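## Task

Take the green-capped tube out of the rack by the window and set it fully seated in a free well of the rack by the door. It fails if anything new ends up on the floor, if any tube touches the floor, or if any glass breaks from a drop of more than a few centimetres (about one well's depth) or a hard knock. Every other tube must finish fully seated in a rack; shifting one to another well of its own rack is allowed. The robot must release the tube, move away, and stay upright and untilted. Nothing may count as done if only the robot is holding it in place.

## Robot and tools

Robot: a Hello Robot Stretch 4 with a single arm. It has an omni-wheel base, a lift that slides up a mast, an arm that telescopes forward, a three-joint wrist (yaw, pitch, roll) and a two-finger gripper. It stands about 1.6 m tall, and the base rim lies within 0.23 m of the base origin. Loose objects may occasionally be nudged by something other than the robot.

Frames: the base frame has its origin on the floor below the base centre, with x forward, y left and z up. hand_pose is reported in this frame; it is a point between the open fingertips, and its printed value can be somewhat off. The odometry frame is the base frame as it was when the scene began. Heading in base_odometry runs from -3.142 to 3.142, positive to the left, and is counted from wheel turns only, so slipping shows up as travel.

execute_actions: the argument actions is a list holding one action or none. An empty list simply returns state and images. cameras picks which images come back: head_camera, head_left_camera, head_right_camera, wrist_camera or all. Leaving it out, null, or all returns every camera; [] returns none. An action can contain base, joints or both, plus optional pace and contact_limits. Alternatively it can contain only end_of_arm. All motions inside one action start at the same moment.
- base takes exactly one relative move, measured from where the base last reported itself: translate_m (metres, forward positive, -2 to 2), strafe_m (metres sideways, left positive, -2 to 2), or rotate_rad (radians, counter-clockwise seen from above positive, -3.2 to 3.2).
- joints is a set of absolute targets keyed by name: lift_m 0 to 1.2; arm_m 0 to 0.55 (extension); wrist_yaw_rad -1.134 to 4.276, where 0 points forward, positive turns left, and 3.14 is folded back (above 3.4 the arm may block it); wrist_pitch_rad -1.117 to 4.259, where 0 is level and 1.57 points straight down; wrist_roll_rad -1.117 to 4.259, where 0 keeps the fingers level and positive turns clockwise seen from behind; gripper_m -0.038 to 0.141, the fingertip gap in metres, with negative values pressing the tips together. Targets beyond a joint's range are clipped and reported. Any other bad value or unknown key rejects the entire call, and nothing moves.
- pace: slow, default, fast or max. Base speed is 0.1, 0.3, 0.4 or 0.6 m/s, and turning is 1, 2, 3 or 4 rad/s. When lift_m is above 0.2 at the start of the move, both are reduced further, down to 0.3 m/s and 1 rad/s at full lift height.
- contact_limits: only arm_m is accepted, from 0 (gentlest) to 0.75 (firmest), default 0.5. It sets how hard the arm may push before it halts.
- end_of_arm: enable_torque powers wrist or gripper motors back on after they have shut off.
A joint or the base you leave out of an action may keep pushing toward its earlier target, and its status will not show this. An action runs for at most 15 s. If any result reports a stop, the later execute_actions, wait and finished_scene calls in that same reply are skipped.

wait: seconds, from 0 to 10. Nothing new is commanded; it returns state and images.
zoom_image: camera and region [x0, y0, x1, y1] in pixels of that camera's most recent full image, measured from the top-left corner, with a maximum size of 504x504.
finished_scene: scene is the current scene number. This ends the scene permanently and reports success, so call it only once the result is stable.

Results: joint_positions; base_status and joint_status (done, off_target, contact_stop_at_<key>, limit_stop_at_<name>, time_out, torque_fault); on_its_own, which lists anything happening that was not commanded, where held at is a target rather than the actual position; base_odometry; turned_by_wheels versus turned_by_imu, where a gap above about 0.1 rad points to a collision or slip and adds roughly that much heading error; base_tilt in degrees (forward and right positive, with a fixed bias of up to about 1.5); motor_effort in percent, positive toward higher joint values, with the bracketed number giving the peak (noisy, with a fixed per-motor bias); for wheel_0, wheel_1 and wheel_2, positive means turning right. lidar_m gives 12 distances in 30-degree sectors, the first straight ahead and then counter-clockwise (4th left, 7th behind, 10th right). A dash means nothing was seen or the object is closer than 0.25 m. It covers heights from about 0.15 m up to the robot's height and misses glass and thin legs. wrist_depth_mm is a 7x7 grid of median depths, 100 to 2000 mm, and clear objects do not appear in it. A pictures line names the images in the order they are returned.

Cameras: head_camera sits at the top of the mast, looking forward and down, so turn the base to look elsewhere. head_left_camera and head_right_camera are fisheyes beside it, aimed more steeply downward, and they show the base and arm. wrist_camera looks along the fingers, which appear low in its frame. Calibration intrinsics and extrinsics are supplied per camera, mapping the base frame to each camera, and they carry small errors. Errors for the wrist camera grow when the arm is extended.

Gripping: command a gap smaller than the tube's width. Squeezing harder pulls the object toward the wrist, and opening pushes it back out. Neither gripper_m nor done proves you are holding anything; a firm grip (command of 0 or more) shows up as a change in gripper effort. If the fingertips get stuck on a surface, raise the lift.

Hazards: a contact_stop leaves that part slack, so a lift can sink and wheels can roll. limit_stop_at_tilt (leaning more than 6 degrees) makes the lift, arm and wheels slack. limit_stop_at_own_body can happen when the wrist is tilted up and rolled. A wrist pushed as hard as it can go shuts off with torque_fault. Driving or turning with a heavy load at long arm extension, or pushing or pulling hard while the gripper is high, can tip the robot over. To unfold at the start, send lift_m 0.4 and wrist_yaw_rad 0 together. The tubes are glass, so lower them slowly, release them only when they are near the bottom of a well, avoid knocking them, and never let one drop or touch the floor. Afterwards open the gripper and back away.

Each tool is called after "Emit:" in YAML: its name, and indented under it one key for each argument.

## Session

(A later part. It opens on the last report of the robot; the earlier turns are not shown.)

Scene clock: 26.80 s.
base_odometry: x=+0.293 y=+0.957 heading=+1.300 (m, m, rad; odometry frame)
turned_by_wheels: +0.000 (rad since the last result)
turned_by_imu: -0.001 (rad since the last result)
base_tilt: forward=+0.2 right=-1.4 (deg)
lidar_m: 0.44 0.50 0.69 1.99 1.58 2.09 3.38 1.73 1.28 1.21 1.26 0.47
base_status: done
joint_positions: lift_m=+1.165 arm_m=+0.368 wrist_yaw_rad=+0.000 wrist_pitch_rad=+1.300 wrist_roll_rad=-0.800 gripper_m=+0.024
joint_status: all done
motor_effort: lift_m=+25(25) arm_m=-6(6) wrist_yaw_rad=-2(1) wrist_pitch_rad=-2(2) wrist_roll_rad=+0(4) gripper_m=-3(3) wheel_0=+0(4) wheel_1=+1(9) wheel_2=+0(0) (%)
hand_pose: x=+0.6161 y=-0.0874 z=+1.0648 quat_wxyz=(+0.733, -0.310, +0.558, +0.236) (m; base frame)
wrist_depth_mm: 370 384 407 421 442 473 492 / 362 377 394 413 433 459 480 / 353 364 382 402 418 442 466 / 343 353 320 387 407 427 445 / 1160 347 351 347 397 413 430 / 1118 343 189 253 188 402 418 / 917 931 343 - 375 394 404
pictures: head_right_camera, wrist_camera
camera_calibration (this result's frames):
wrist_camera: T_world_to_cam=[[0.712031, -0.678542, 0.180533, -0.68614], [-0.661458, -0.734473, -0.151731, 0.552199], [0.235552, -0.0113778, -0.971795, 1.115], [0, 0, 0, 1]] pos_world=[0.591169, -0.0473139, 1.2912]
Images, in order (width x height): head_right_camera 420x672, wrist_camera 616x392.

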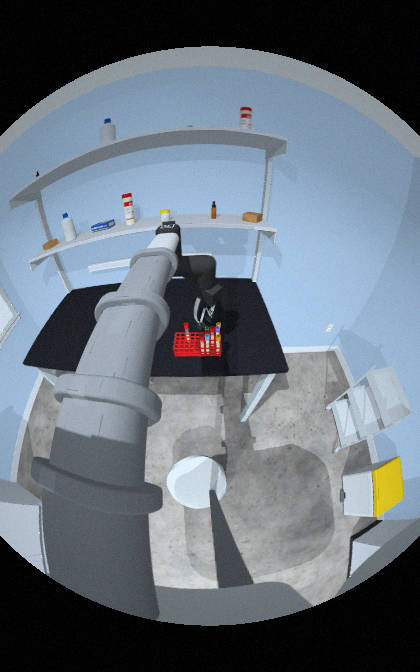

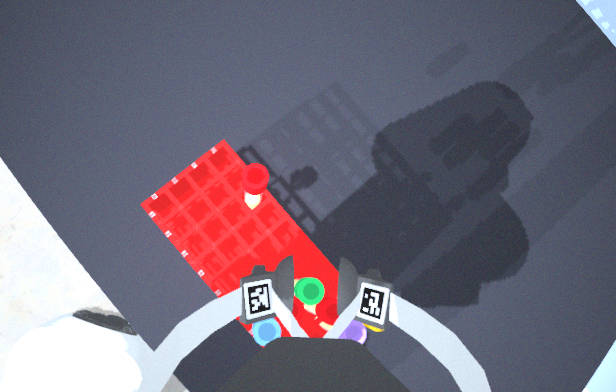

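Emit:
execute_actions:
  actions:
    - {"joints":{"lift_m":1.146,"gripper_m":0.022},"base":{"strafe_m":-0.002},"pace":"slow"}
  cameras: ["wrist_camera"]

Emit:
execute_actions:
  actions:
    - {"joints":{"lift_m":1.135},"pace":"slow"}
  cameras: ["wrist_camera"]

Scene clock: 27.90 s.
base_odometry: x=+0.295 y=+0.956 heading=+1.300 (m, m, rad; odometry frame)
turned_by_wheels: +0.000 (rad since the last result)
turned_by_imu: +0.000 (rad since the last result)
base_tilt: forward=+0.3 right=-1.2 (deg)
lidar_m: 0.43 0.47 0.67 2.00 1.53 2.08 3.41 1.76 1.28 1.18 1.27 0.46
base_status: done
joint_positions: lift_m=+1.146 arm_m=+0.368 wrist_yaw_rad=+0.000 wrist_pitch_rad=+1.300 wrist_roll_rad=-0.800 gripper_m=+0.022
joint_status: all done
motor_effort: lift_m=+16(24) arm_m=-6(6) wrist_yaw_rad=-1(1) wrist_pitch_rad=-3(1) wrist_roll_rad=+1(2) gripper_m=-5(8) wheel_0=-1(3) wheel_1=+2(3) wheel_2=+0(2) (%)
hand_pose: x=+0.6161 y=-0.0874 z=+1.0466 quat_wxyz=(+0.733, -0.310, +0.558, +0.236) (m; base frame)
wrist_depth_mm: 351 368 384 402 424 449 473 / 343 357 375 392 410 433 462 / 336 349 362 379 399 421 442 / 327 334 312 370 387 404 427 / 1118 329 317 330 375 394 413 / 1118 325 187 228 190 382 397 / 904 917 327 - 355 375 387
pictures: wrist_camera
camera_calibration (this result's frames):
wrist_camera: T_world_to_cam=[[0.712032, -0.678541, 0.180533, -0.68284], [-0.661457, -0.734474, -0.15173, 0.549423], [0.235552, -0.0113779, -0.971795, 1.09724], [0, 0, 0, 1]] pos_world=[0.591166, -0.0473138, 1.27293]
Images, in order (width x height): wrist_camera 616x392.

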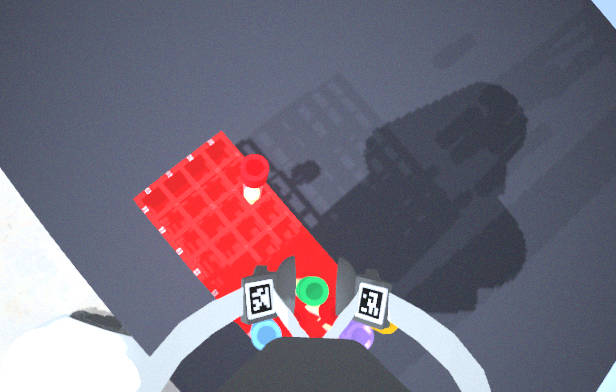

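Scene clock: 28.67 s.
base_odometry: x=+0.295 y=+0.956 heading=+1.300 (m, m, rad; odometry frame)
turned_by_wheels: +0.000 (rad since the last result)
turned_by_imu: +0.000 (rad since the last result)
base_tilt: forward=+0.2 right=-1.2 (deg)
lidar_m: 0.44 0.49 0.71 2.01 1.55 2.08 3.40 1.75 1.26 1.20 1.25 0.47
base_status: not commanded
joint_positions: lift_m=+1.135 arm_m=+0.368 wrist_yaw_rad=+0.000 wrist_pitch_rad=+1.300 wrist_roll_rad=-0.800 gripper_m=+0.022
joint_status: all done
motor_effort: lift_m=+16(17) arm_m=-6(6) wrist_yaw_rad=-2(2) wrist_pitch_rad=-1(3) wrist_roll_rad=-3(1) gripper_m=-5(5) wheel_0=-1(1) wheel_1=+2(2) wheel_2=+0(0) (%)
hand_pose: x=+0.6161 y=-0.0874 z=+1.0356 quat_wxyz=(+0.733, -0.310, +0.558, +0.236) (m; base frame)
wrist_depth_mm: 342 357 375 392 413 439 455 / 332 349 362 379 399 421 445 / 324 338 347 370 389 410 427 / 317 325 307 357 375 397 413 / 1098 320 307 320 364 384 402 / 1098 315 188 217 190 370 387 / 891 891 317 - 345 362 375
pictures: wrist_camera
camera_calibration (this result's frames):
wrist_camera: T_world_to_cam=[[0.71212, -0.678423, 0.180632, -0.681029], [-0.661314, -0.734584, -0.151819, 0.547791], [0.235687, -0.0113411, -0.971763, 1.08645], [0, 0, 0, 1]] pos_world=[0.591175, -0.0473053, 1.26195]
Images, in order (width x height): wrist_camera 616x392.

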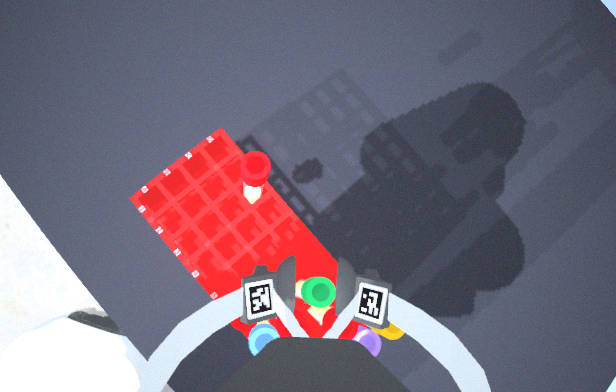

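Emit:
execute_actions:
  actions:
    - {"joints":{"gripper_m":0.0}}
  cameras: []

Emit:
execute_actions:
  actions:
    - {"joints":{"lift_m":1.198},"pace":"slow"}
  cameras: ["head_right_camera","wrist_camera"]

Emit:
zoom_image:
  camera: "head_right_camera"
  region: [160,285,250,365]

Scene clock: 29.80 s.
base_odometry: x=+0.295 y=+0.956 heading=+1.300 (m, m, rad; odometry frame)
turned_by_wheels: +0.000 (rad since the last result)
turned_by_imu: +0.000 (rad since the last result)
base_tilt: forward=+0.4 right=-1.3 (deg)
lidar_m: 0.44 0.45 0.69 2.01 1.55 2.11 3.41 1.73 1.28 1.21 1.24 0.46
base_status: not commanded
joint_positions: lift_m=+1.135 arm_m=+0.368 wrist_yaw_rad=+0.000 wrist_pitch_rad=+1.301 wrist_roll_rad=-0.800 gripper_m=+0.000
joint_status: all done
motor_effort: lift_m=+16(16) arm_m=-6(6) wrist_yaw_rad=-2(1) wrist_pitch_rad=-3(2) wrist_roll_rad=+0(1) gripper_m=-15(13) wheel_0=-1(1) wheel_1=+2(2) wheel_2=+0(0) (%)
hand_pose: x=+0.6160 y=-0.0874 z=+1.0355 quat_wxyz=(+0.733, -0.310, +0.558, +0.236) (m; base frame)
wrist_depth_mm: 342 357 373 392 407 436 455 / 334 347 364 379 399 418 445 / 325 338 351 370 384 407 427 / 315 325 304 357 373 394 413 / 1118 320 307 319 364 382 402 / 1078 314 181 211 183 368 389 / 891 904 315 - 347 362 377
pictures: none
No camera images: the call's "cameras" was empty. Leave "cameras" out to get every camera's image.

Scene clock: 31.20 s.
base_odometry: x=+0.295 y=+0.956 heading=+1.300 (m, m, rad; odometry frame)
turned_by_wheels: +0.000 (rad since the last result)
turned_by_imu: +0.000 (rad since the last result)
base_tilt: forward=+0.2 right=-1.2 (deg)
lidar_m: 0.43 0.47 0.65 2.02 1.56 2.07 3.43 1.75 1.29 1.20 1.26 0.47
base_status: not commanded
joint_positions: lift_m=+1.198 arm_m=+0.368 wrist_yaw_rad=+0.000 wrist_pitch_rad=+1.301 wrist_roll_rad=-0.800 gripper_m=+0.000
joint_status: all done
motor_effort: lift_m=+25(26) arm_m=-6(6) wrist_yaw_rad=-2(2) wrist_pitch_rad=-4(3) wrist_roll_rad=+1(1) gripper_m=-16(15) wheel_0=-1(1) wheel_1=+2(2) wheel_2=+0(0) (%)
hand_pose: x=+0.6159 y=-0.0874 z=+1.0978 quat_wxyz=(+0.733, -0.310, +0.558, +0.236) (m; base frame)
wrist_depth_mm: 404 418 439 462 488 517 539 / 394 410 427 449 473 496 525 / 384 402 418 436 455 480 504 / 379 384 366 424 445 466 492 / 1182 379 375 397 433 452 469 / 1160 379 181 213 184 436 452 / 946 976 375 - 410 421 439
pictures: head_right_camera, wrist_camera
camera_calibration (this result's frames):
wrist_camera: T_world_to_cam=[[0.712227, -0.678422, 0.180211, -0.691745], [-0.661404, -0.734584, -0.151428, 0.556746], [0.235113, -0.0113411, -0.971902, 1.14744], [0, 0, 0, 1]] pos_world=[0.591135, -0.0473053, 1.32417]
Images, in order (width x height): head_right_camera 420x672, wrist_camera 616x392.

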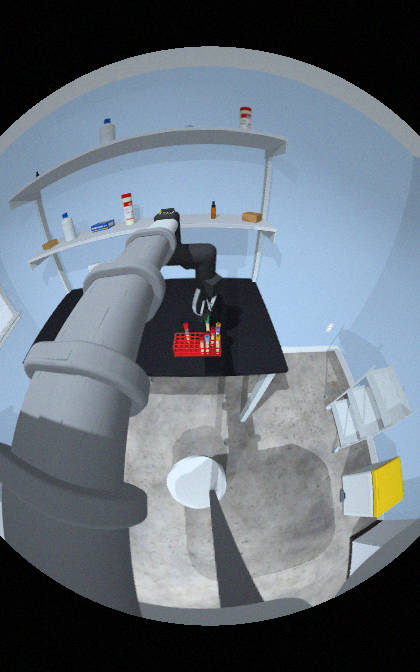

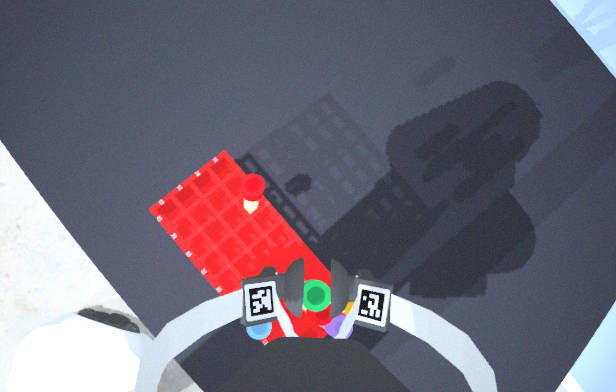

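Region (160, 285, 250, 365) of head_right_camera's 420x672 image, scaled by 5.600, with more detail than that image has.

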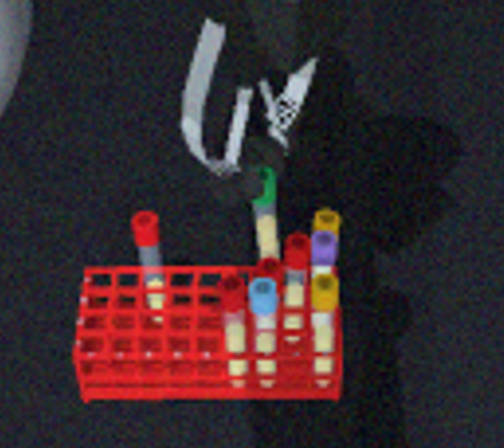

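Emit:
execute_actions:
  actions:
    - {"base":{"strafe_m":0.055},"pace":"slow"}
  cameras: []

Emit:
execute_actions:
  actions:
    - {"joints":{"arm_m":0.05},"base":{"translate_m":-0.3}}
  cameras: ["head_right_camera","wrist_camera"]

Emit:
zoom_image:
  camera: "head_right_camera"
  region: [160,250,260,330]

Emit:
execute_actions:
  actions:
    - {"base":{"rotate_rad":-3.1},"pace":"slow"}
  cameras: []

Emit:
execute_actions:
  actions:
    - {"base":{"translate_m":1.2}}

Scene clock: 33.10 s.
base_odometry: x=+0.242 y=+0.971 heading=+1.300 (m, m, rad; odometry frame)
turned_by_wheels: +0.000 (rad since the last result)
turned_by_imu: -0.001 (rad since the last result)
base_tilt: forward=+0.4 right=-1.4 (deg)
lidar_m: 0.43 0.47 0.69 1.96 1.49 2.00 3.38 1.81 1.34 1.25 0.68 0.47
base_status: done
joint_positions: lift_m=+1.198 arm_m=+0.368 wrist_yaw_rad=+0.000 wrist_pitch_rad=+1.301 wrist_roll_rad=-0.800 gripper_m=+0.000
joint_status: not commanded
motor_effort: lift_m=+25(25) arm_m=-6(6) wrist_yaw_rad=-2(2) wrist_pitch_rad=-2(5) wrist_roll_rad=+0(1) gripper_m=-14(15) wheel_0=+0(7) wheel_1=+0(6) wheel_2=+0(3) (%)
hand_pose: x=+0.6159 y=-0.0874 z=+1.0978 quat_wxyz=(+0.733, -0.310, +0.558, +0.236) (m; base frame)
wrist_depth_mm: 402 418 439 466 484 512 539 / 394 410 430 452 473 496 525 / 384 399 418 436 455 484 504 / 377 389 402 424 442 462 488 / 1160 379 387 355 430 452 469 / 1118 379 181 220 184 439 452 / 946 960 375 - 351 418 442
pictures: none
No camera images: the call's "cameras" was empty. Leave "cameras" out to get every camera's image.

Scene clock: 35.57 s.
base_odometry: x=+0.161 y=+0.682 heading=+1.300 (m, m, rad; odometry frame)
turned_by_wheels: +0.000 (rad since the last result)
turned_by_imu: +0.000 (rad since the last result)
base_tilt: forward=+0.3 right=-1.3 (deg)
lidar_m: 0.74 0.80 1.11 1.40 1.43 2.01 2.48 1.78 1.29 1.26 1.31 0.28
base_status: done
joint_positions: lift_m=+1.198 arm_m=+0.051 wrist_yaw_rad=+0.000 wrist_pitch_rad=+1.301 wrist_roll_rad=-0.800 gripper_m=+0.000
joint_status: all done
motor_effort: lift_m=+25(25) arm_m=-6(5) wrist_yaw_rad=-1(2) wrist_pitch_rad=-4(6) wrist_roll_rad=-1(1) gripper_m=-15(13) wheel_0=-1(7) wheel_1=+1(7) wheel_2=-2(8) (%)
hand_pose: x=+0.2989 y=-0.0874 z=+1.0978 quat_wxyz=(+0.733, -0.310, +0.558, +0.236) (m; base frame)
wrist_depth_mm: 1308 1366 1464 1499 1576 569 539 / 1308 1366 1397 1499 1576 1464 535 / 1255 1336 1366 1397 1499 1576 1430 / 1205 1281 1308 1366 1464 1537 1576 / 1182 1205 1308 1336 1397 1430 1499 / 1160 991 182 213 185 1397 1499 / 1118 976 1182 - 1336 1366 1430
pictures: head_right_camera, wrist_camera
camera_calibration (this result's frames):
wrist_camera: T_world_to_cam=[[0.712168, -0.678487, 0.1802, -0.465927], [-0.661478, -0.734525, -0.151394, 0.347036], [0.23508, -0.0113808, -0.971909, 1.22203], [0, 0, 0, 1]] pos_world=[0.2741, -0.0473111, 1.3242]
Images, in order (width x height): head_right_camera 420x672, wrist_camera 616x392.

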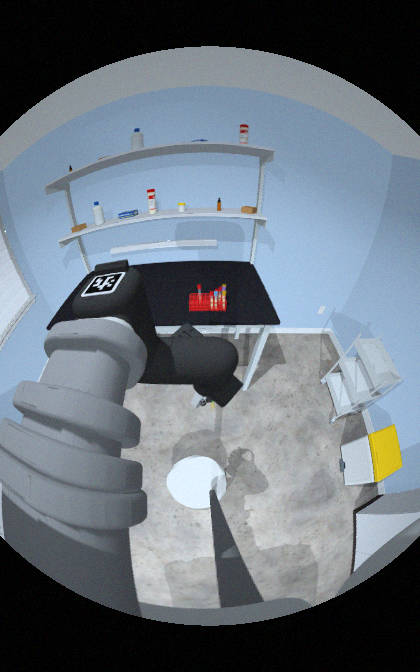

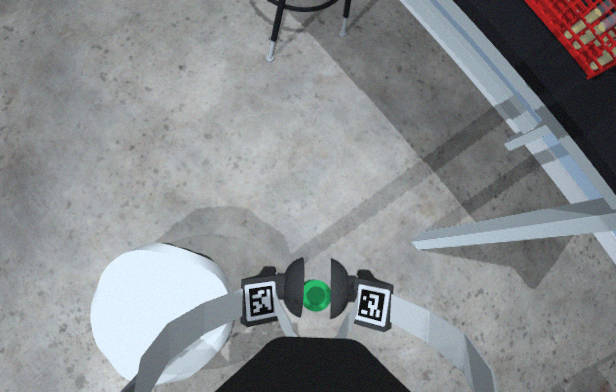

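Region (160, 250, 260, 330) of head_right_camera's 420x672 image, scaled by 5.040, with more detail than that image has; it fills the top 403 rows of this view, and the rest is white.

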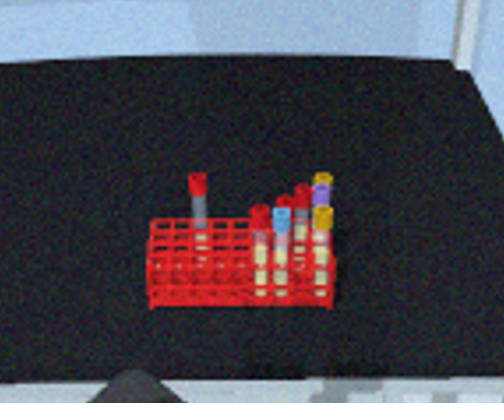

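Scene clock: 39.97 s.
base_odometry: x=+0.161 y=+0.682 heading=-1.800 (m, m, rad; odometry frame)
turned_by_wheels: -3.100 (rad since the last result)
turned_by_imu: -3.134 (rad since the last result)
base_tilt: forward=+0.3 right=-1.4 (deg)
lidar_m: 2.38 1.79 1.30 1.27 1.34 0.81 0.75 0.82 1.14 1.37 1.40 0.29
base_status: done
joint_positions: lift_m=+1.198 arm_m=+0.051 wrist_yaw_rad=+0.000 wrist_pitch_rad=+1.301 wrist_roll_rad=-0.800 gripper_m=+0.000
joint_status: not commanded
motor_effort: lift_m=+25(25) arm_m=-6(6) wrist_yaw_rad=-2(1) wrist_pitch_rad=-3(5) wrist_roll_rad=+1(0) gripper_m=-14(15) wheel_0=+2(4) wheel_1=+0(6) wheel_2=+1(3) (%)
hand_pose: x=+0.2989 y=-0.0874 z=+1.0978 quat_wxyz=(+0.733, -0.310, +0.558, +0.236) (m; base frame)
wrist_depth_mm: 1336 1366 1430 1499 1618 1618 1708 / 1255 1281 1430 1499 1537 1618 1708 / 1255 1308 1366 1397 1499 1537 1661 / 1205 1255 1336 1366 1430 1537 1618 / 1182 1205 1281 1336 1397 1430 1537 / 1160 1025 181 213 183 1430 1464 / 1118 991 1205 - 1336 1397 1430
pictures: none
No camera images: the call's "cameras" was empty. Leave "cameras" out to get every camera's image.

Scene clock: 45.47 s.
base_odometry: x=-0.111 y=-0.487 heading=-1.800 (m, m, rad; odometry frame)
turned_by_wheels: +0.000 (rad since the last result)
turned_by_imu: -0.007 (rad since the last result)
base_tilt: forward=+0.3 right=-1.2 (deg)
lidar_m: 1.16 1.27 1.27 1.22 1.32 2.01 2.04 2.10 1.43 1.37 1.45 0.27
base_status: done
joint_positions: lift_m=+1.198 arm_m=+0.051 wrist_yaw_rad=+0.000 wrist_pitch_rad=+1.301 wrist_roll_rad=-0.800 gripper_m=+0.000
joint_status: not commanded
motor_effort: lift_m=+25(25) arm_m=-6(6) wrist_yaw_rad=-1(1) wrist_pitch_rad=-6(3) wrist_roll_rad=+0(1) gripper_m=-15(13) wheel_0=+1(7) wheel_1=-1(0) wheel_2=+2(9) (%)
hand_pose: x=+0.2989 y=-0.0874 z=+1.0978 quat_wxyz=(+0.733, -0.310, +0.558, +0.236) (m; base frame)
wrist_depth_mm: 1336 1366 1430 1499 1618 1661 1576 / 1308 1336 1430 1464 1537 1618 1661 / 1255 1308 1366 1430 1499 1576 1661 / 1205 1255 1308 1430 1430 1499 1576 / 1205 1229 1308 1366 1397 1464 1537 / 1160 1008 181 213 184 1430 1537 / 1138 976 1205 - 1308 1366 1464
pictures: head_camera, head_left_camera, head_right_camera, wrist_camera
camera_calibration (this result's frames):
wrist_camera: T_world_to_cam=[[0.712179, -0.678467, 0.180232, -0.465965], [-0.661452, -0.734542, -0.151423, 0.347064], [0.235123, -0.0113744, -0.971899, 1.22201], [0, 0, 0, 1]] pos_world=[0.274094, -0.0473097, 1.32421]
Images, in order (width x height): head_camera 420x560, head_left_camera 420x672, head_right_camera 420x672, wrist_camera 616x392.

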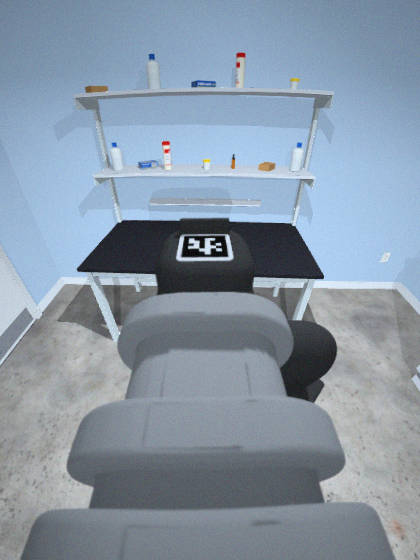

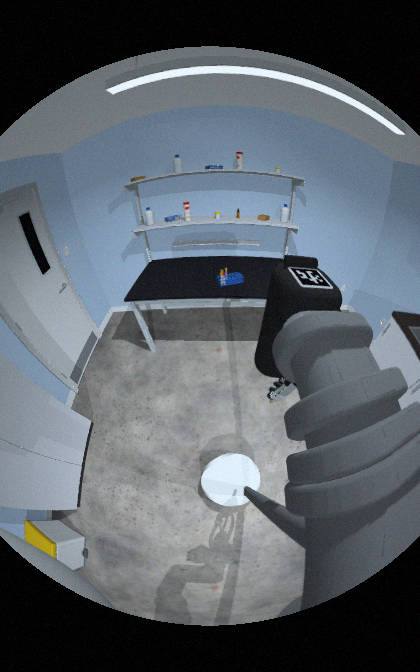

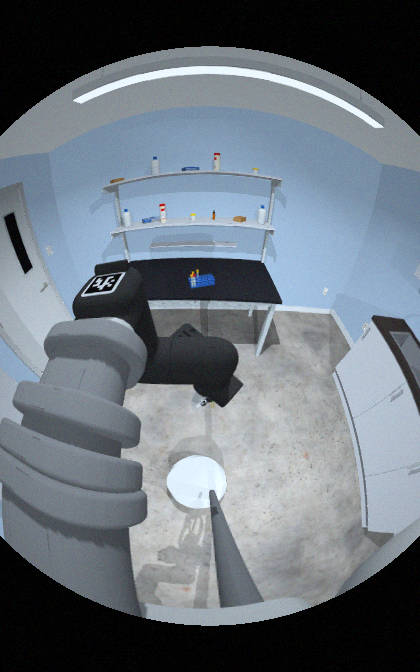

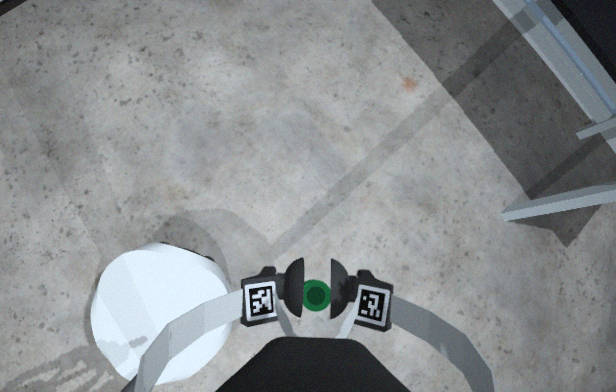

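Emit:
execute_actions:
  actions:
    - {"base":{"translate_m":0.7},"joints":{"arm_m":0.3}}
  cameras: ["head_right_camera","wrist_camera"]

Emit:
zoom_image:
  camera: "head_right_camera"
  region: [150,300,250,390]

Scene clock: 49.50 s.
base_odometry: x=-0.270 y=-1.169 heading=-1.800 (m, m, rad; odometry frame)
turned_by_wheels: +0.000 (rad since the last result)
turned_by_imu: -0.004 (rad since the last result)
base_tilt: forward=+0.2 right=-1.3 (deg)
lidar_m: 0.45 0.51 0.76 1.26 1.28 1.99 3.49 1.95 1.47 1.41 0.65 0.49
base_status: done
joint_positions: lift_m=+1.198 arm_m=+0.299 wrist_yaw_rad=+0.000 wrist_pitch_rad=+1.301 wrist_roll_rad=-0.800 gripper_m=+0.000
joint_status: all done
motor_effort: lift_m=+25(24) arm_m=+6(6) wrist_yaw_rad=-2(2) wrist_pitch_rad=-2(3) wrist_roll_rad=+1(1) gripper_m=-14(12) wheel_0=+0(4) wheel_1=-1(5) wheel_2=+0(11) (%)
hand_pose: x=+0.5469 y=-0.0874 z=+1.0979 quat_wxyz=(+0.733, -0.310, +0.558, +0.236) (m; base frame)
wrist_depth_mm: 559 585 603 634 668 707 723 / 1281 559 585 615 647 676 723 / 1281 559 569 603 627 654 699 / 1205 1255 559 559 603 634 668 / 1182 1255 549 564 585 621 640 / 1138 1118 182 212 184 609 627 / 946 976 1205 - 564 580 609
pictures: head_right_camera, wrist_camera
camera_calibration (this result's frames):
wrist_camera: T_world_to_cam=[[0.71238, -0.678182, 0.180508, -0.642948], [-0.661111, -0.734807, -0.151631, 0.511126], [0.235472, -0.0113167, -0.971815, 1.16346], [0, 0, 0, 1]] pos_world=[0.521973, -0.0472912, 1.32423]
Images, in order (width x height): head_right_camera 420x672, wrist_camera 616x392.

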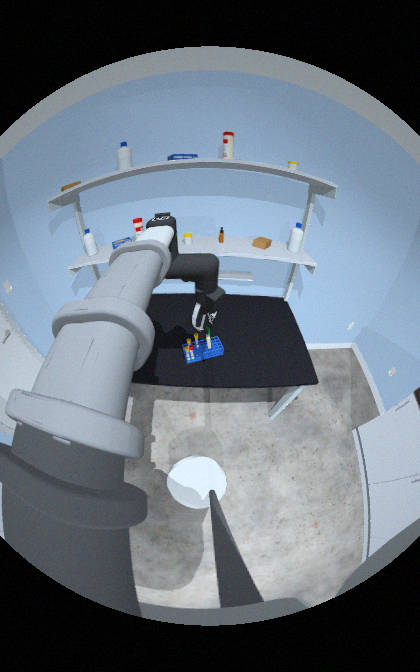

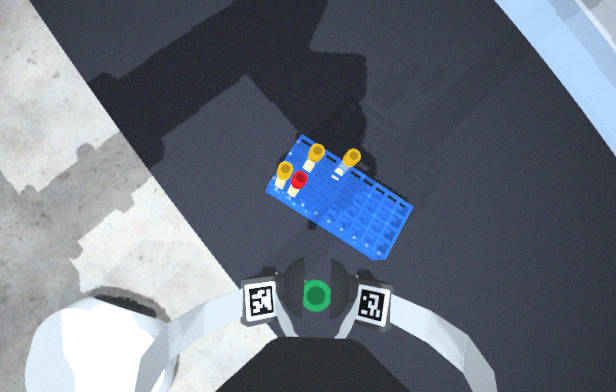

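Region (150, 300, 250, 390) of head_right_camera's 420x672 image, scaled by 5.040, with more detail than that image has; it fills the top 454 rows of this view, and the rest is white.

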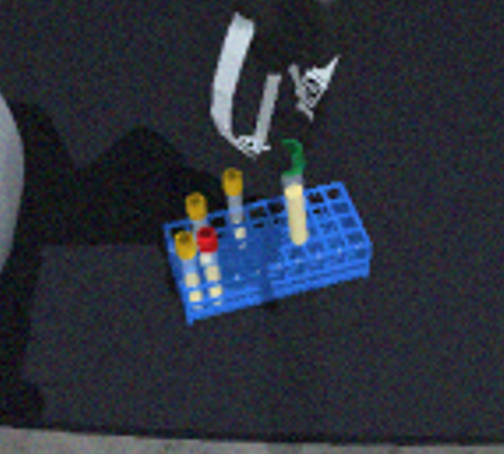

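Emit:
execute_actions:
  actions:
    - {"base":{"strafe_m":-0.04},"joints":{"arm_m":0.445,"lift_m":1.055},"pace":"slow"}
  cameras: ["head_right_camera","wrist_camera"]

Emit:
zoom_image:
  camera: "head_right_camera"
  region: [160,300,240,370]

Emit:
zoom_image:
  camera: "wrist_camera"
  region: [200,200,420,370]

Scene clock: 52.40 s.
base_odometry: x=-0.309 y=-1.160 heading=-1.800 (m, m, rad; odometry frame)
turned_by_wheels: +0.000 (rad since the last result)
turned_by_imu: -0.001 (rad since the last result)
base_tilt: forward=+0.3 right=-1.3 (deg)
lidar_m: 0.47 0.52 0.75 1.29 1.32 2.02 2.95 1.92 1.41 1.37 0.66 0.48
base_status: done
joint_positions: lift_m=+1.055 arm_m=+0.444 wrist_yaw_rad=+0.000 wrist_pitch_rad=+1.301 wrist_roll_rad=-0.800 gripper_m=+0.000
joint_status: all done
motor_effort: lift_m=+16(23) arm_m=+6(4) wrist_yaw_rad=-2(2) wrist_pitch_rad=-3(4) wrist_roll_rad=+1(0) gripper_m=-12(14) wheel_0=+0(7) wheel_1=-1(11) wheel_2=-1(0) (%)
hand_pose: x=+0.6918 y=-0.0874 z=+0.9556 quat_wxyz=(+0.733, -0.310, +0.558, +0.236) (m; base frame)
wrist_depth_mm: 410 430 449 473 500 525 569 / 402 421 439 462 484 508 535 / 394 407 427 445 466 492 512 / 382 392 364 433 452 480 500 / 375 384 394 368 439 459 484 / 1008 377 181 213 184 445 469 / 854 368 382 - 421 430 452
pictures: head_right_camera, wrist_camera
camera_calibration (this result's frames):
wrist_camera: T_world_to_cam=[[0.712372, -0.678192, 0.180502, -0.720502], [-0.661122, -0.734797, -0.151625, 0.58537], [0.235463, -0.0113201, -0.971817, 0.99104], [0, 0, 0, 1]] pos_world=[0.666914, -0.0472919, 1.18192]
Images, in order (width x height): head_right_camera 420x672, wrist_camera 616x392.

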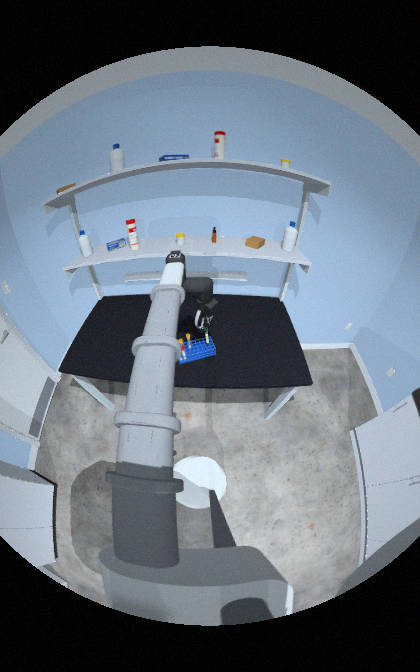

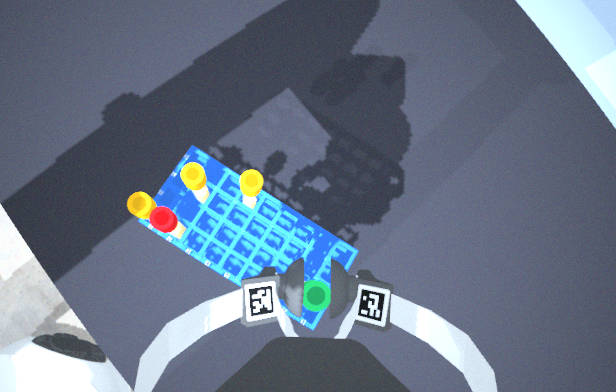

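Region (160, 300, 240, 370) of head_right_camera's 420x672 image, scaled by 6.300, with more detail than that image has; it fills the top 441 rows of this view, and the rest is white.

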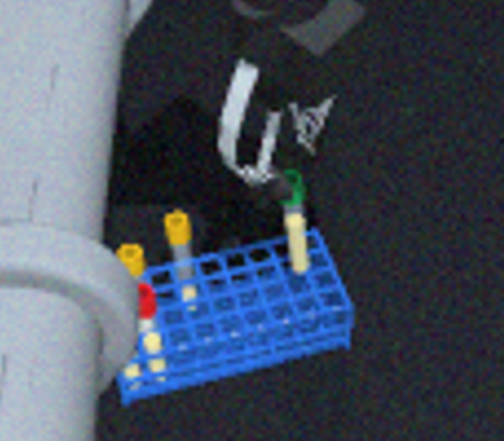

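Region (200, 200, 420, 370) of wrist_camera's 616x392 image, scaled by 2.291; it fills the top 389 rows of this view, and the rest is white.

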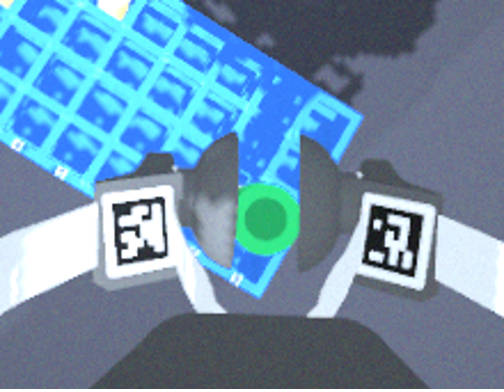

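Emit:
execute_actions:
  actions:
    - {"joints":{"lift_m":1.042},"pace":"slow"}
  cameras: ["head_right_camera","head_left_camera"]

Emit:
zoom_image:
  camera: "head_right_camera"
  region: [175,320,225,365]

Emit:
zoom_image:
  camera: "head_left_camera"
  region: [200,310,280,370]

Scene clock: 53.50 s.
base_odometry: x=-0.309 y=-1.160 heading=-1.800 (m, m, rad; odometry frame)
turned_by_wheels: +0.000 (rad since the last result)
turned_by_imu: +0.000 (rad since the last result)
base_tilt: forward=+0.6 right=-1.3 (deg)
lidar_m: 0.46 0.50 0.76 1.30 1.34 2.00 2.94 1.92 1.41 1.38 0.64 0.47
base_status: not commanded
joint_positions: lift_m=+1.042 arm_m=+0.444 wrist_yaw_rad=+0.000 wrist_pitch_rad=+1.301 wrist_roll_rad=-0.800 gripper_m=+0.000
joint_status: all done
motor_effort: lift_m=+16(16) arm_m=+6(6) wrist_yaw_rad=-2(2) wrist_pitch_rad=-4(3) wrist_roll_rad=-1(1) gripper_m=-13(16) wheel_0=+0(0) wheel_1=-1(1) wheel_2=-1(1) (%)
hand_pose: x=+0.6918 y=-0.0874 z=+0.9426 quat_wxyz=(+0.733, -0.310, +0.558, +0.236) (m; base frame)
wrist_depth_mm: 399 418 436 455 484 512 539 / 392 407 427 445 466 492 517 / 382 394 413 430 452 477 500 / 370 379 353 421 439 466 480 / 362 373 382 359 427 449 466 / 1008 364 182 213 185 433 452 / 854 355 370 - 404 418 439
pictures: head_left_camera, head_right_camera
Images, in order (width x height): head_left_camera 420x672, head_right_camera 420x672.

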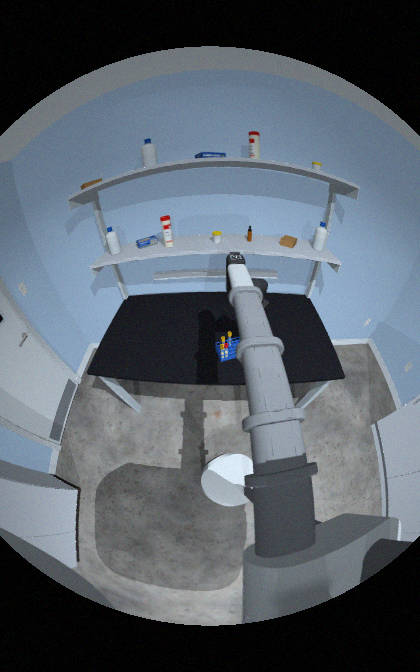

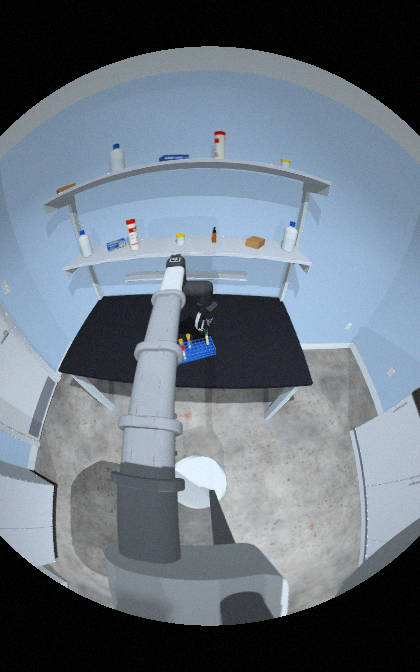

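Region (175, 320, 225, 365) of head_right_camera's 420x672 image, scaled by 10.080, with more detail than that image has; it fills the top 454 rows of this view, and the rest is white.

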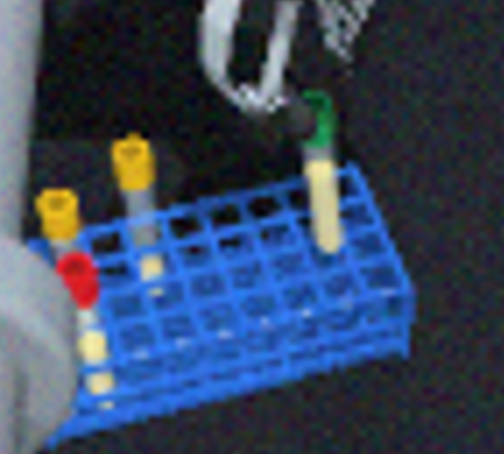

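Region (200, 310, 280, 370) of head_left_camera's 420x672 image, scaled by 6.300, with more detail than that image has; it fills the top 378 rows of this view, and the rest is white.

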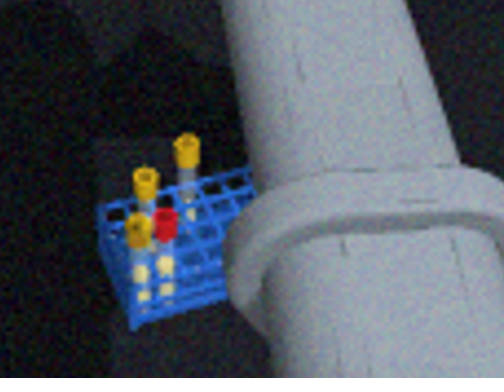

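Emit:
execute_actions:
  actions:
    - {"joints":{"lift_m":1.026},"pace":"slow"}
  cameras: ["head_right_camera"]

Emit:
zoom_image:
  camera: "head_right_camera"
  region: [175,320,225,365]

Scene clock: 54.50 s.
base_odometry: x=-0.309 y=-1.160 heading=-1.800 (m, m, rad; odometry frame)
turned_by_wheels: +0.000 (rad since the last result)
turned_by_imu: +0.000 (rad since the last result)
base_tilt: forward=+0.3 right=-1.2 (deg)
lidar_m: 0.47 0.53 0.76 1.31 1.31 2.02 2.95 1.93 1.43 1.37 0.64 0.49
base_status: not commanded
joint_positions: lift_m=+1.027 arm_m=+0.444 wrist_yaw_rad=+0.000 wrist_pitch_rad=+1.300 wrist_roll_rad=-0.800 gripper_m=+0.000
joint_status: all done
motor_effort: lift_m=+14(15) arm_m=+6(6) wrist_yaw_rad=-3(2) wrist_pitch_rad=+0(2) wrist_roll_rad=+0(0) gripper_m=-16(16) wheel_0=+0(0) wheel_1=-1(1) wheel_2=-1(1) (%)
hand_pose: x=+0.6919 y=-0.0874 z=+0.9268 quat_wxyz=(+0.733, -0.310, +0.557, +0.236) (m; base frame)
wrist_depth_mm: 387 402 421 442 466 500 521 / 377 392 413 430 452 477 504 / 366 379 399 415 439 459 480 / 357 364 351 404 421 442 466 / 347 359 366 364 413 430 452 / 345 351 182 210 183 421 439 / 866 342 359 - 394 402 427
pictures: head_right_camera
Images, in order (width x height): head_right_camera 420x672.

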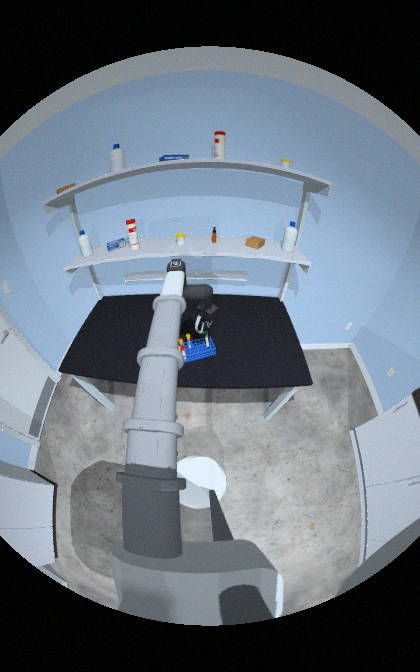

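Region (175, 320, 225, 365) of head_right_camera's 420x672 image, scaled by 10.080, with more detail than that image has; it fills the top 454 rows of this view, and the rest is white.

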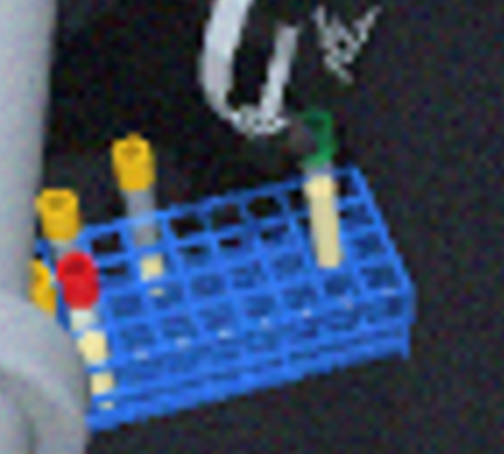

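Resting on the near wall of the well; shift forward.

Emit:
execute_actions:
  actions:
    - {"joints":{"lift_m":1.034,"arm_m":0.451},"pace":"slow"}
  cameras: []

Emit:
execute_actions:
  actions:
    - {"joints":{"lift_m":1.015},"pace":"slow"}
  cameras: ["head_right_camera","wrist_camera"]

Emit:
zoom_image:
  camera: "head_right_camera"
  region: [175,320,225,365]

Scene clock: 55.57 s.
base_odometry: x=-0.309 y=-1.160 heading=-1.800 (m, m, rad; odometry frame)
turned_by_wheels: +0.000 (rad since the last result)
turned_by_imu: +0.000 (rad since the last result)
base_tilt: forward=+0.3 right=-1.3 (deg)
lidar_m: 0.47 0.51 0.77 1.29 1.33 2.02 2.98 1.93 1.43 1.37 0.65 0.51
base_status: not commanded
joint_positions: lift_m=+1.034 arm_m=+0.450 wrist_yaw_rad=+0.000 wrist_pitch_rad=+1.300 wrist_roll_rad=-0.800 gripper_m=+0.000
joint_status: all done
motor_effort: lift_m=+25(25) arm_m=+6(6) wrist_yaw_rad=-2(1) wrist_pitch_rad=-3(4) wrist_roll_rad=+1(0) gripper_m=-14(14) wheel_0=+0(0) wheel_1=-1(2) wheel_2=-1(0) (%)
hand_pose: x=+0.6978 y=-0.0874 z=+0.9338 quat_wxyz=(+0.733, -0.310, +0.558, +0.236) (m; base frame)
wrist_depth_mm: 389 410 427 445 469 500 525 / 384 394 415 436 455 477 504 / 373 387 404 424 442 466 492 / 362 368 338 407 430 455 473 / 351 364 373 347 418 436 455 / 349 357 181 212 184 424 442 / 854 345 364 - 394 410 433
pictures: none
No camera images: the call's "cameras" was empty. Leave "cameras" out to get every camera's image.

Scene clock: 56.47 s.
base_odometry: x=-0.309 y=-1.160 heading=-1.800 (m, m, rad; odometry frame)
turned_by_wheels: +0.000 (rad since the last result)
turned_by_imu: +0.000 (rad since the last result)
base_tilt: forward=+0.3 right=-1.3 (deg)
lidar_m: 0.48 0.51 0.78 1.29 1.31 2.01 2.95 1.90 1.43 1.37 0.63 0.48
base_status: not commanded
joint_positions: lift_m=+1.015 arm_m=+0.450 wrist_yaw_rad=+0.000 wrist_pitch_rad=+1.300 wrist_roll_rad=-0.800 gripper_m=+0.000
joint_status: all done
motor_effort: lift_m=+16(25) arm_m=+6(6) wrist_yaw_rad=-2(2) wrist_pitch_rad=-3(1) wrist_roll_rad=+0(1) gripper_m=-13(11) wheel_0=+0(0) wheel_1=-1(1) wheel_2=-1(1) (%)
hand_pose: x=+0.6978 y=-0.0874 z=+0.9156 quat_wxyz=(+0.733, -0.310, +0.558, +0.236) (m; base frame)
wrist_depth_mm: 375 387 407 427 449 480 504 / 366 377 397 415 439 462 484 / 355 368 384 404 421 445 469 / 345 343 322 394 410 430 449 / 334 347 351 329 397 418 433 / 332 342 182 212 183 402 424 / 831 329 347 - 377 389 410
pictures: head_right_camera, wrist_camera
camera_calibration (this result's frames):
wrist_camera: T_world_to_cam=[[0.712358, -0.678192, 0.180558, -0.717626], [-0.66111, -0.734797, -0.151678, 0.583338], [0.235541, -0.01132, -0.971799, 0.950674], [0, 0, 0, 1]] pos_world=[0.672935, -0.0472919, 1.14192]
Images, in order (width x height): head_right_camera 420x672, wrist_camera 616x392.

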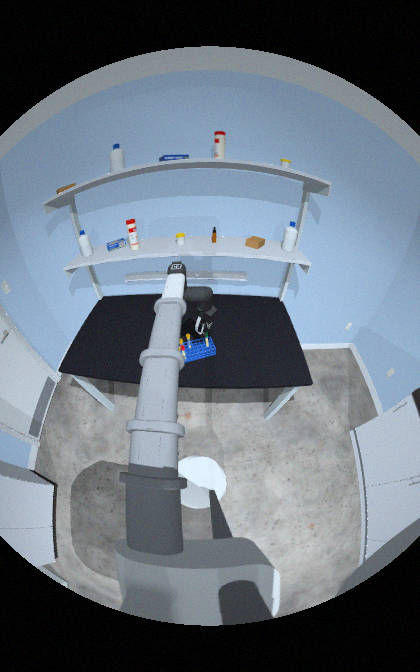

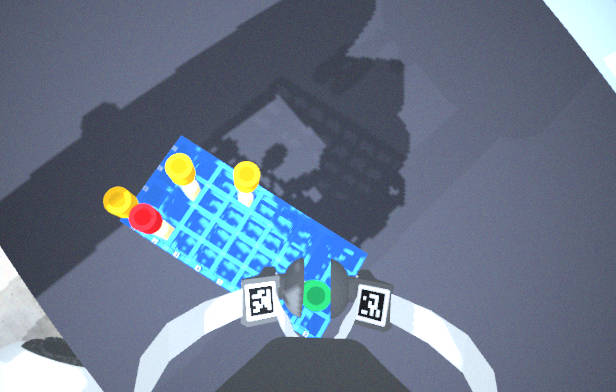

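Region (175, 320, 225, 365) of head_right_camera's 420x672 image, scaled by 10.080, with more detail than that image has; it fills the top 454 rows of this view, and the rest is white.

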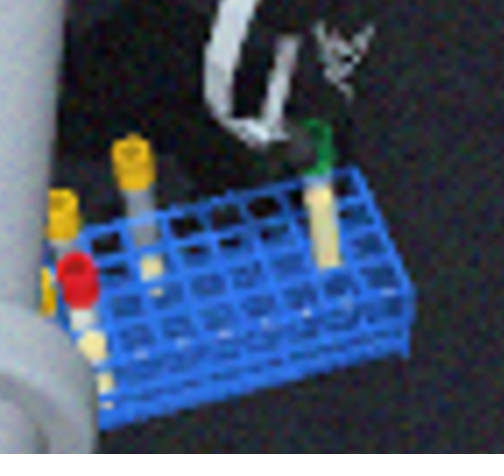

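Emit:
execute_actions:
  actions:
    - {"joints":{"lift_m":0.984},"base":{"strafe_m":-0.002},"pace":"slow"}
  cameras: []

Emit:
execute_actions:
  actions:
    - {"joints":{"gripper_m":0.03}}
  cameras: ["wrist_camera"]

Emit:
execute_actions:
  actions:
    - {"joints":{"lift_m":1.05}}
  cameras: []

Emit:
execute_actions:
  actions:
    - {"joints":{"arm_m":0.0},"base":{"translate_m":-0.15},"pace":"fast"}
  cameras: ["head_right_camera"]

Emit:
zoom_image:
  camera: "head_right_camera"
  region: [160,290,240,350]

Scene clock: 57.77 s.
base_odometry: x=-0.311 y=-1.159 heading=-1.800 (m, m, rad; odometry frame)
turned_by_wheels: +0.000 (rad since the last result)
turned_by_imu: -0.001 (rad since the last result)
base_tilt: forward=+0.3 right=-1.3 (deg)
lidar_m: 0.47 0.50 0.74 1.30 1.32 2.02 2.95 1.90 1.41 1.37 0.64 0.47
base_status: done
joint_positions: lift_m=+0.984 arm_m=+0.450 wrist_yaw_rad=+0.000 wrist_pitch_rad=+1.300 wrist_roll_rad=-0.800 gripper_m=+0.000
joint_status: all done
motor_effort: lift_m=+15(16) arm_m=+6(6) wrist_yaw_rad=-2(2) wrist_pitch_rad=+1(1) wrist_roll_rad=+1(1) gripper_m=-12(16) wheel_0=-1(3) wheel_1=-1(9) wheel_2=-1(1) (%)
hand_pose: x=+0.6980 y=-0.0874 z=+0.8847 quat_wxyz=(+0.733, -0.310, +0.557, +0.236) (m; base frame)
wrist_depth_mm: 343 357 377 392 413 439 462 / 334 347 364 382 399 424 445 / 327 336 353 370 387 407 427 / 317 281 310 362 377 397 413 / 309 319 325 301 368 384 402 / 301 314 181 211 182 375 387 / 298 303 319 - 349 359 375
pictures: none
No camera images: the call's "cameras" was empty. Leave "cameras" out to get every camera's image.

Scene clock: 58.83 s.
base_odometry: x=-0.311 y=-1.159 heading=-1.800 (m, m, rad; odometry frame)
turned_by_wheels: +0.000 (rad since the last result)
turned_by_imu: +0.000 (rad since the last result)
base_tilt: forward=+0.3 right=-1.3 (deg)
lidar_m: 0.47 0.50 0.75 1.29 1.31 2.02 2.95 1.93 1.43 1.36 0.65 0.48
base_status: not commanded
joint_positions: lift_m=+0.984 arm_m=+0.450 wrist_yaw_rad=+0.000 wrist_pitch_rad=+1.300 wrist_roll_rad=-0.800 gripper_m=+0.030
joint_status: all done
motor_effort: lift_m=+16(16) arm_m=+6(6) wrist_yaw_rad=-2(2) wrist_pitch_rad=+2(1) wrist_roll_rad=-1(1) gripper_m=-5(13) wheel_0=-1(1) wheel_1=-1(1) wheel_2=-1(0) (%)
hand_pose: x=+0.6979 y=-0.0874 z=+0.8846 quat_wxyz=(+0.733, -0.310, +0.558, +0.236) (m; base frame)
wrist_depth_mm: 342 359 373 392 410 439 459 / 334 349 364 382 402 424 442 / 325 336 353 370 389 407 430 / 317 277 309 362 375 394 415 / 309 319 324 300 366 384 399 / 300 312 191 226 189 370 387 / 298 303 317 - 347 364 375
pictures: wrist_camera
camera_calibration (this result's frames):
wrist_camera: T_world_to_cam=[[0.712204, -0.678315, 0.180702, -0.71211], [-0.661207, -0.734683, -0.151811, 0.578859], [0.235735, -0.0113607, -0.971751, 0.920398], [0, 0, 0, 1]] pos_world=[0.672943, -0.0473009, 1.11095]
Images, in order (width x height): wrist_camera 616x392.

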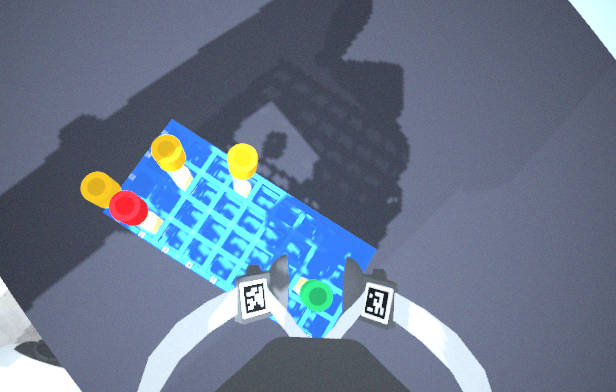

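Scene clock: 60.07 s.
base_odometry: x=-0.311 y=-1.159 heading=-1.800 (m, m, rad; odometry frame)
turned_by_wheels: +0.000 (rad since the last result)
turned_by_imu: +0.000 (rad since the last result)
base_tilt: forward=+0.4 right=-1.4 (deg)
lidar_m: 0.46 0.50 0.75 1.32 1.33 2.03 2.96 1.93 1.42 1.37 0.66 0.49
base_status: not commanded
joint_positions: lift_m=+1.050 arm_m=+0.450 wrist_yaw_rad=+0.000 wrist_pitch_rad=+1.300 wrist_roll_rad=-0.800 gripper_m=+0.030
joint_status: all done
motor_effort: lift_m=+25(26) arm_m=+6(6) wrist_yaw_rad=-2(1) wrist_pitch_rad=-4(3) wrist_roll_rad=+0(1) gripper_m=-2(2) wheel_0=-1(2) wheel_1=-1(1) wheel_2=-1(1) (%)
hand_pose: x=+0.6979 y=-0.0874 z=+0.9498 quat_wxyz=(+0.733, -0.310, +0.558, +0.236) (m; base frame)
wrist_depth_mm: 407 424 445 466 492 517 564 / 397 413 430 452 473 500 530 / 387 402 421 436 462 484 508 / 377 384 355 427 445 469 492 / 368 377 389 384 436 455 469 / 991 370 191 291 189 439 459 / 878 359 379 - 413 430 445
pictures: none
No camera images: the call's "cameras" was empty. Leave "cameras" out to get every camera's image.

Scene clock: 62.07 s.
base_odometry: x=-0.277 y=-1.013 heading=-1.800 (m, m, rad; odometry frame)
turned_by_wheels: +0.000 (rad since the last result)
turned_by_imu: +0.000 (rad since the last result)
base_tilt: forward=+0.2 right=-1.3 (deg)
lidar_m: 0.60 0.66 0.96 1.27 1.34 1.91 3.07 1.92 1.44 1.37 0.88 0.65
base_status: done
joint_positions: lift_m=+1.050 arm_m=+0.002 wrist_yaw_rad=+0.000 wrist_pitch_rad=+1.301 wrist_roll_rad=-0.800 gripper_m=+0.030
joint_status: all done
motor_effort: lift_m=+24(25) arm_m=-6(8) wrist_yaw_rad=+0(3) wrist_pitch_rad=-4(3) wrist_roll_rad=+1(1) gripper_m=-2(3) wheel_0=+0(7) wheel_1=+1(7) wheel_2=-1(9) (%)
hand_pose: x=+0.2494 y=-0.0874 z=+0.9498 quat_wxyz=(+0.733, -0.310, +0.558, +0.236) (m; base frame)
wrist_depth_mm: 1160 1205 1281 1336 1397 521 544 / 1138 1182 1255 1281 1366 521 530 / 1098 1160 1205 1255 1336 1366 517 / 1060 1138 1160 1205 1255 1336 580 / 1060 904 1118 1205 1255 1308 1366 / 1025 866 191 1160 189 1229 831 / 1025 831 891 - 1182 1255 1308
pictures: head_right_camera
Images, in order (width x height): head_right_camera 420x672.

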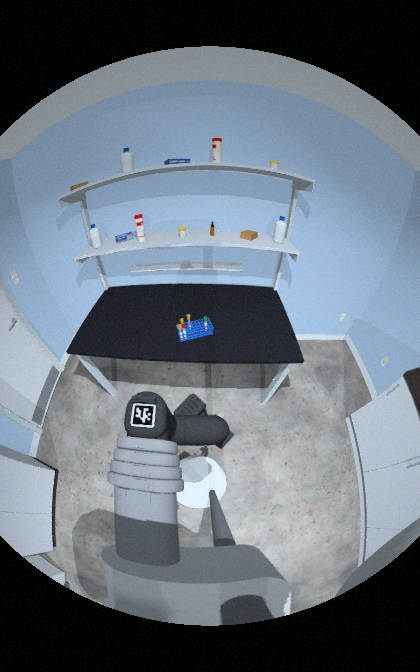

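Region (160, 290, 240, 350) of head_right_camera's 420x672 image, scaled by 6.300, with more detail than that image has; it fills the top 378 rows of this view, and the rest is white.

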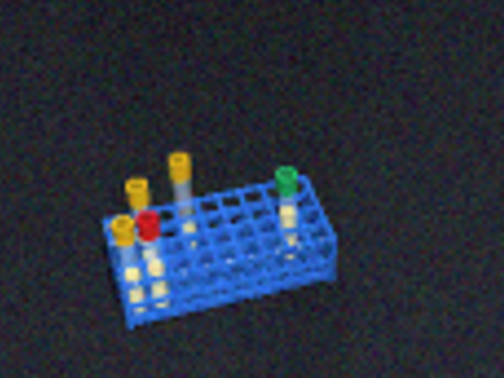

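Emit:
finished_scene:
  scene: 1

The scene is finished: the task was done.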